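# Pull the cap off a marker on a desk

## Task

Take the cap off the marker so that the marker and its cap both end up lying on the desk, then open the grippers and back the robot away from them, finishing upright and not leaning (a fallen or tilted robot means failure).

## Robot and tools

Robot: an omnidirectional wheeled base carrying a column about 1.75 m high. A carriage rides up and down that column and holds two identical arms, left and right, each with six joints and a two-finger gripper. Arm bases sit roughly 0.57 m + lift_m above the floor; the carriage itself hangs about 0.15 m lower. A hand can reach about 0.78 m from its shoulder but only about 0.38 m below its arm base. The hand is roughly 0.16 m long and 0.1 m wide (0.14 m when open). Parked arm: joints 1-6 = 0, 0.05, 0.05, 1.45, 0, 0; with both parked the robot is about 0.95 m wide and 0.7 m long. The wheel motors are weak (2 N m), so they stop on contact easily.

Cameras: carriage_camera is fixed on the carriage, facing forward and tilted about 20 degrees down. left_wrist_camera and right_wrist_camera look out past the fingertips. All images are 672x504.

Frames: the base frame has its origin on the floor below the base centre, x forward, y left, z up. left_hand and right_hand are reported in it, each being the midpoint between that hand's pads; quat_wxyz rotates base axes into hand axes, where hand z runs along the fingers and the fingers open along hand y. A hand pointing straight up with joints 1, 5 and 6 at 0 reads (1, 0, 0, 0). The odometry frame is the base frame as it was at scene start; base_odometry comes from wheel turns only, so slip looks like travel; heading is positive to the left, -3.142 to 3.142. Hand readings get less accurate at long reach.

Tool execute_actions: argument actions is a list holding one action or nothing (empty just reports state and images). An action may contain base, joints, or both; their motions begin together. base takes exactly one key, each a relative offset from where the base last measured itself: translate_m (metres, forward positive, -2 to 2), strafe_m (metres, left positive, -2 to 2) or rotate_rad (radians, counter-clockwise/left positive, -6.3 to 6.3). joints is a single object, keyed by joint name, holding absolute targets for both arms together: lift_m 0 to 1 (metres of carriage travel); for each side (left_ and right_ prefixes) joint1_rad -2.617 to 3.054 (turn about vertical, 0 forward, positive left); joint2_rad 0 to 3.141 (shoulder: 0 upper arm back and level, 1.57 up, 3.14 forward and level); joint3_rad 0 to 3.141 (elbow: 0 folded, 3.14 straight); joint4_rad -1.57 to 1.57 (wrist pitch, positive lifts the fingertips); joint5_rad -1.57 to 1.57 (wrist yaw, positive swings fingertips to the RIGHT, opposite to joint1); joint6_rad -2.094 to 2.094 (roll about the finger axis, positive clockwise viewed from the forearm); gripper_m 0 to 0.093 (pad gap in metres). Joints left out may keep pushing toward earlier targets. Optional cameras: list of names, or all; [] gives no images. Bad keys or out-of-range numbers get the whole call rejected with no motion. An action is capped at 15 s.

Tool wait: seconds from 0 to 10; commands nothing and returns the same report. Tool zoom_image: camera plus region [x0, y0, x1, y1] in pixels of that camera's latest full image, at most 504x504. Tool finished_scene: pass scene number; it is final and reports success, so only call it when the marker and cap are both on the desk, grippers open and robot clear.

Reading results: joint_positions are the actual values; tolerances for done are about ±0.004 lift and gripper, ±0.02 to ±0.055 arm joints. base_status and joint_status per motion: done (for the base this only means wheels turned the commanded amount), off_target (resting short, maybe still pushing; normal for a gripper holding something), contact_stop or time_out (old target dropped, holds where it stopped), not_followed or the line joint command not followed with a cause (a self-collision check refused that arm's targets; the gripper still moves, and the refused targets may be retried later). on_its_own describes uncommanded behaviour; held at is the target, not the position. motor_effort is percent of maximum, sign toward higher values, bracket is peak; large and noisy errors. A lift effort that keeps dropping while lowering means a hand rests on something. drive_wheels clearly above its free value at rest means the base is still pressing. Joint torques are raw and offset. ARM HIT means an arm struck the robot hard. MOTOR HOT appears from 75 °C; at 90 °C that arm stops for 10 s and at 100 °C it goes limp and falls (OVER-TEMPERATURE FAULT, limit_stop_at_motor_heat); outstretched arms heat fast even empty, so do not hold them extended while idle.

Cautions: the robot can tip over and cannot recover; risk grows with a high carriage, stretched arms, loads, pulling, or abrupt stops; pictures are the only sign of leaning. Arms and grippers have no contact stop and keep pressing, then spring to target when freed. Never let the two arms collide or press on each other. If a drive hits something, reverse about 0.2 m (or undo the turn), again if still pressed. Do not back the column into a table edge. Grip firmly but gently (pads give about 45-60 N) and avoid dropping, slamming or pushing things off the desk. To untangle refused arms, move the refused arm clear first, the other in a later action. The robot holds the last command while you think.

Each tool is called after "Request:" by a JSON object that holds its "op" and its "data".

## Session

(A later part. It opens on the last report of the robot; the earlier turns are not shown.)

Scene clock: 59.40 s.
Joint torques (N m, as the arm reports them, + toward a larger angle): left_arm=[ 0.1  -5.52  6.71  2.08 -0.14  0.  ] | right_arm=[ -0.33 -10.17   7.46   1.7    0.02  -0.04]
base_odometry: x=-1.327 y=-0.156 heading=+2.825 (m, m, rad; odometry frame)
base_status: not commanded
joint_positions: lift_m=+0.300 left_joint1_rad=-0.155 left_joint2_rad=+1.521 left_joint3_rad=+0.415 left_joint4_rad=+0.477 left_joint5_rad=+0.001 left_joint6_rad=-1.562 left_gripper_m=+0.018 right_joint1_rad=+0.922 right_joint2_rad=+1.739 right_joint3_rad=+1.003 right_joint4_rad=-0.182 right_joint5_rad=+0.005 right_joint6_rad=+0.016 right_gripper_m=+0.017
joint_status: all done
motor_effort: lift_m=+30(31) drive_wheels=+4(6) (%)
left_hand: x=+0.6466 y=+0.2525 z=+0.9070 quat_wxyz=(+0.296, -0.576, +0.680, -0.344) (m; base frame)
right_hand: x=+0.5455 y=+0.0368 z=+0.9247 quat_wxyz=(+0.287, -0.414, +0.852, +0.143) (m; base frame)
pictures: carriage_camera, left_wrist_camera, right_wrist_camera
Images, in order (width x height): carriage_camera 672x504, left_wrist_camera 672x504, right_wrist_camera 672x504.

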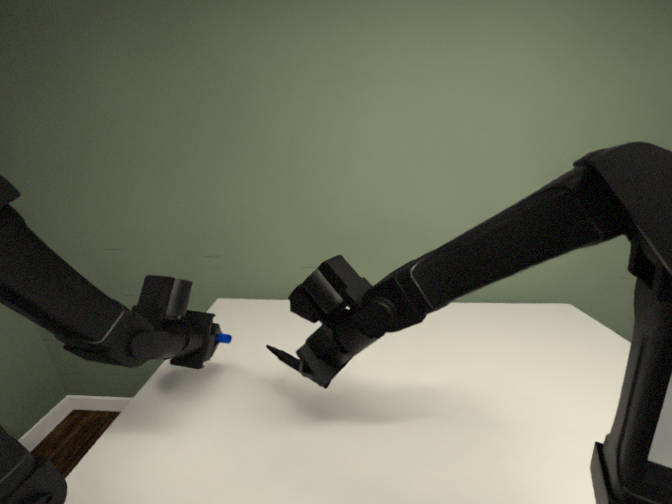

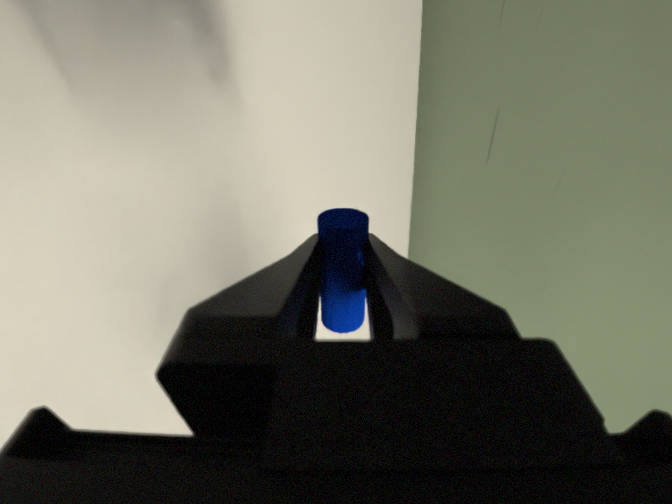

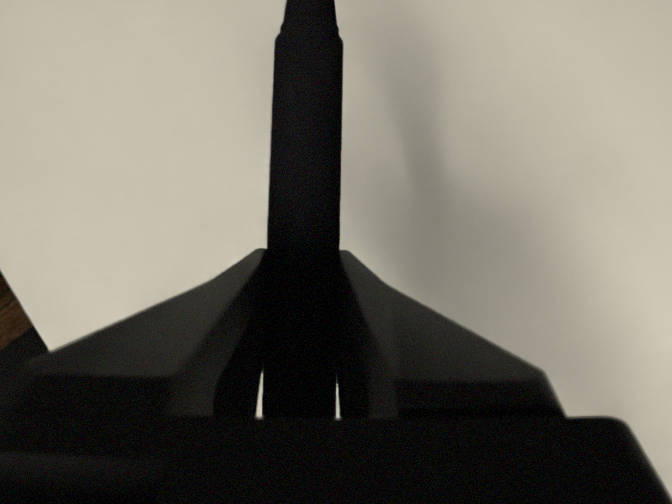

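Request:
{"op": "execute_actions", "data": {"actions": [{"joints":{"left_joint2_rad":1.87,"left_joint3_rad":1.2,"left_joint4_rad":-0.9,"right_joint1_rad":0.2,"right_joint2_rad":2.0,"right_joint3_rad":1.2,"right_joint4_rad":-0.15}}], "cameras": []}}

Request:
{"op": "execute_actions", "data": {"actions": [{"joints":{"lift_m":0.161}}], "cameras": []}}

Request:
{"op": "execute_actions", "data": {"actions": [{"joints":{"left_gripper_m":0.06,"right_gripper_m":0.06}}], "cameras": []}}

Request:
{"op": "execute_actions", "data": {"actions": [{"joints":{"lift_m":0.27}}], "cameras": []}}

Request:
{"op": "execute_actions", "data": {"actions": [{"base":{"translate_m":-0.3},"joints":{"left_joint2_rad":0.3,"left_joint3_rad":0.3,"right_joint2_rad":0.3,"right_joint3_rad":0.3}}], "cameras": ["carriage_camera"]}}

Scene clock: 65.97 s.
Joint torques (N m, as the arm reports them, + toward a larger angle): left_arm=[ 0.1  -9.96  7.05  0.18 -0.2  -0.06] | right_arm=[ -0.68 -12.69   7.25   1.55  -0.02  -0.04]
base_odometry: x=-1.327 y=-0.156 heading=+2.825 (m, m, rad; odometry frame)
base_status: not commanded
joint_positions: lift_m=+0.300 left_joint1_rad=-0.155 left_joint2_rad=+1.867 left_joint3_rad=+1.191 left_joint4_rad=-0.892 left_joint5_rad=+0.001 left_joint6_rad=-1.562 left_gripper_m=+0.018 right_joint1_rad=+0.199 right_joint2_rad=+2.013 right_joint3_rad=+1.191 right_joint4_rad=-0.152 right_joint5_rad=+0.002 right_joint6_rad=+0.016 right_gripper_m=+0.017
joint_status: all done
motor_effort: lift_m=+31(28) drive_wheels=+4(7) (%)
left_hand: x=+0.6044 y=+0.2591 z=+0.8800 quat_wxyz=(+0.000, -0.647, +0.762, -0.002) (m; base frame)
right_hand: x=+0.7542 y=-0.2146 z=+0.8765 quat_wxyz=(+0.292, -0.087, +0.952, +0.030) (m; base frame)
pictures: none
No camera images: the call's "cameras" was empty. Leave "cameras" out to get every camera's image.

Scene clock: 67.07 s.
Joint torques (N m, as the arm reports them, + toward a larger angle): left_arm=[ 0.2  -9.81  6.86  0.18 -0.19 -0.06] | right_arm=[ -0.55 -12.19   7.25   1.58   0.02  -0.07]
base_odometry: x=-1.327 y=-0.156 heading=+2.825 (m, m, rad; odometry frame)
base_status: not commanded
joint_positions: lift_m=+0.161 left_joint1_rad=-0.155 left_joint2_rad=+1.867 left_joint3_rad=+1.193 left_joint4_rad=-0.893 left_joint5_rad=+0.001 left_joint6_rad=-1.562 left_gripper_m=+0.018 right_joint1_rad=+0.199 right_joint2_rad=+2.006 right_joint3_rad=+1.191 right_joint4_rad=-0.155 right_joint5_rad=+0.002 right_joint6_rad=+0.016 right_gripper_m=+0.017
joint_status: all done
motor_effort: lift_m=+24(25) drive_wheels=+5(5) (%)
left_hand: x=+0.6049 y=+0.2590 z=+0.7423 quat_wxyz=(+0.001, -0.647, +0.762, -0.002) (m; base frame)
right_hand: x=+0.7544 y=-0.2146 z=+0.7412 quat_wxyz=(+0.295, -0.087, +0.951, +0.031) (m; base frame)
pictures: none
No camera images: the call's "cameras" was empty. Leave "cameras" out to get every camera's image.

Scene clock: 67.70 s.
Joint torques (N m, as the arm reports them, + toward a larger angle): left_arm=[ 0.06 -9.95  6.95  0.2  -0.2  -0.06] | right_arm=[ -0.35 -12.08   7.3    1.54   0.04  -0.05]
base_odometry: x=-1.327 y=-0.156 heading=+2.825 (m, m, rad; odometry frame)
base_status: not commanded
joint_positions: lift_m=+0.161 left_joint1_rad=-0.155 left_joint2_rad=+1.867 left_joint3_rad=+1.193 left_joint4_rad=-0.893 left_joint5_rad=+0.001 left_joint6_rad=-1.562 left_gripper_m=+0.060 right_joint1_rad=+0.199 right_joint2_rad=+2.006 right_joint3_rad=+1.191 right_joint4_rad=-0.155 right_joint5_rad=+0.002 right_joint6_rad=+0.016 right_gripper_m=+0.060
joint_status: all done
motor_effort: lift_m=+25(22) drive_wheels=+4(4) (%)
left_hand: x=+0.6049 y=+0.2590 z=+0.7423 quat_wxyz=(+0.001, -0.647, +0.762, -0.002) (m; base frame)
right_hand: x=+0.7544 y=-0.2146 z=+0.7412 quat_wxyz=(+0.295, -0.087, +0.951, +0.031) (m; base frame)
pictures: none
No camera images: the call's "cameras" was empty. Leave "cameras" out to get every camera's image.

Scene clock: 68.67 s.
Joint torques (N m, as the arm reports them, + toward a larger angle): left_arm=[ 0.14 -9.96  7.01  0.18 -0.2  -0.06] | right_arm=[ -0.36 -12.04   7.49   1.53   0.03  -0.05]
base_odometry: x=-1.327 y=-0.156 heading=+2.825 (m, m, rad; odometry frame)
base_status: not commanded
joint_positions: lift_m=+0.270 left_joint1_rad=-0.155 left_joint2_rad=+1.868 left_joint3_rad=+1.193 left_joint4_rad=-0.894 left_joint5_rad=+0.001 left_joint6_rad=-1.562 left_gripper_m=+0.060 right_joint1_rad=+0.199 right_joint2_rad=+2.004 right_joint3_rad=+1.191 right_joint4_rad=-0.154 right_joint5_rad=+0.002 right_joint6_rad=+0.016 right_gripper_m=+0.060
joint_status: all done
motor_effort: lift_m=+30(37) drive_wheels=+4(6) (%)
left_hand: x=+0.6045 y=+0.2591 z=+0.8503 quat_wxyz=(+0.000, -0.647, +0.762, -0.001) (m; base frame)
right_hand: x=+0.7547 y=-0.2145 z=+0.8503 quat_wxyz=(+0.296, -0.087, +0.951, +0.031) (m; base frame)
pictures: none
No camera images: the call's "cameras" was empty. Leave "cameras" out to get every camera's image.

Scene clock: 71.23 s.
Joint torques (N m, as the arm reports them, + toward a larger angle): left_arm=[ 0.13  1.21  6.73  1.75 -0.17 -0.01] | right_arm=[-0.53  0.84  6.96  2.14  0.04 -0.06]
base_odometry: x=-1.042 y=-0.249 heading=+2.825 (m, m, rad; odometry frame)
base_status: done
joint_positions: lift_m=+0.270 left_joint1_rad=-0.155 left_joint2_rad=+0.312 left_joint3_rad=+0.314 left_joint4_rad=-0.898 left_joint5_rad=+0.001 left_joint6_rad=-1.562 left_gripper_m=+0.060 right_joint1_rad=+0.199 right_joint2_rad=+0.308 right_joint3_rad=+0.310 right_joint4_rad=-0.154 right_joint5_rad=+0.002 right_joint6_rad=+0.016 right_gripper_m=+0.060
joint_status: all done
motor_effort: lift_m=+29(29) drive_wheels=-3(37) (%)
left_hand: x=+0.4472 y=+0.2836 z=+0.8997 quat_wxyz=(+0.216, -0.610, +0.719, -0.251) (m; base frame)
right_hand: x=+0.5332 y=-0.2592 z=+1.0535 quat_wxyz=(+0.648, -0.069, +0.755, +0.069) (m; base frame)
pictures: carriage_camera
Images, in order (width x height): carriage_camera 672x504.

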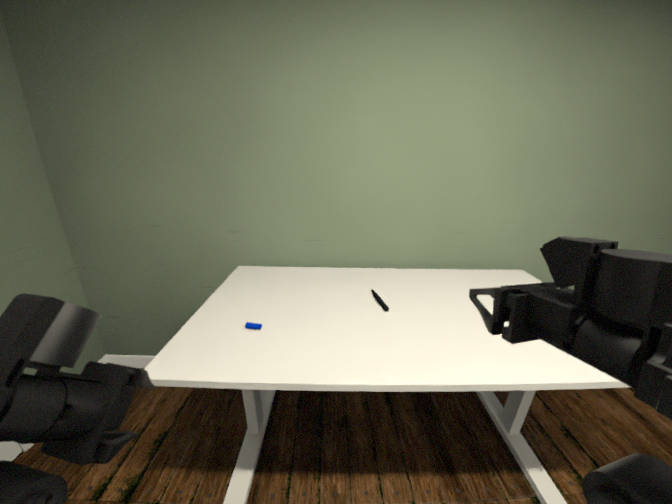

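Request:
{"op": "finished_scene", "data": {"scene": 2}}

The scene is finished: the task was done.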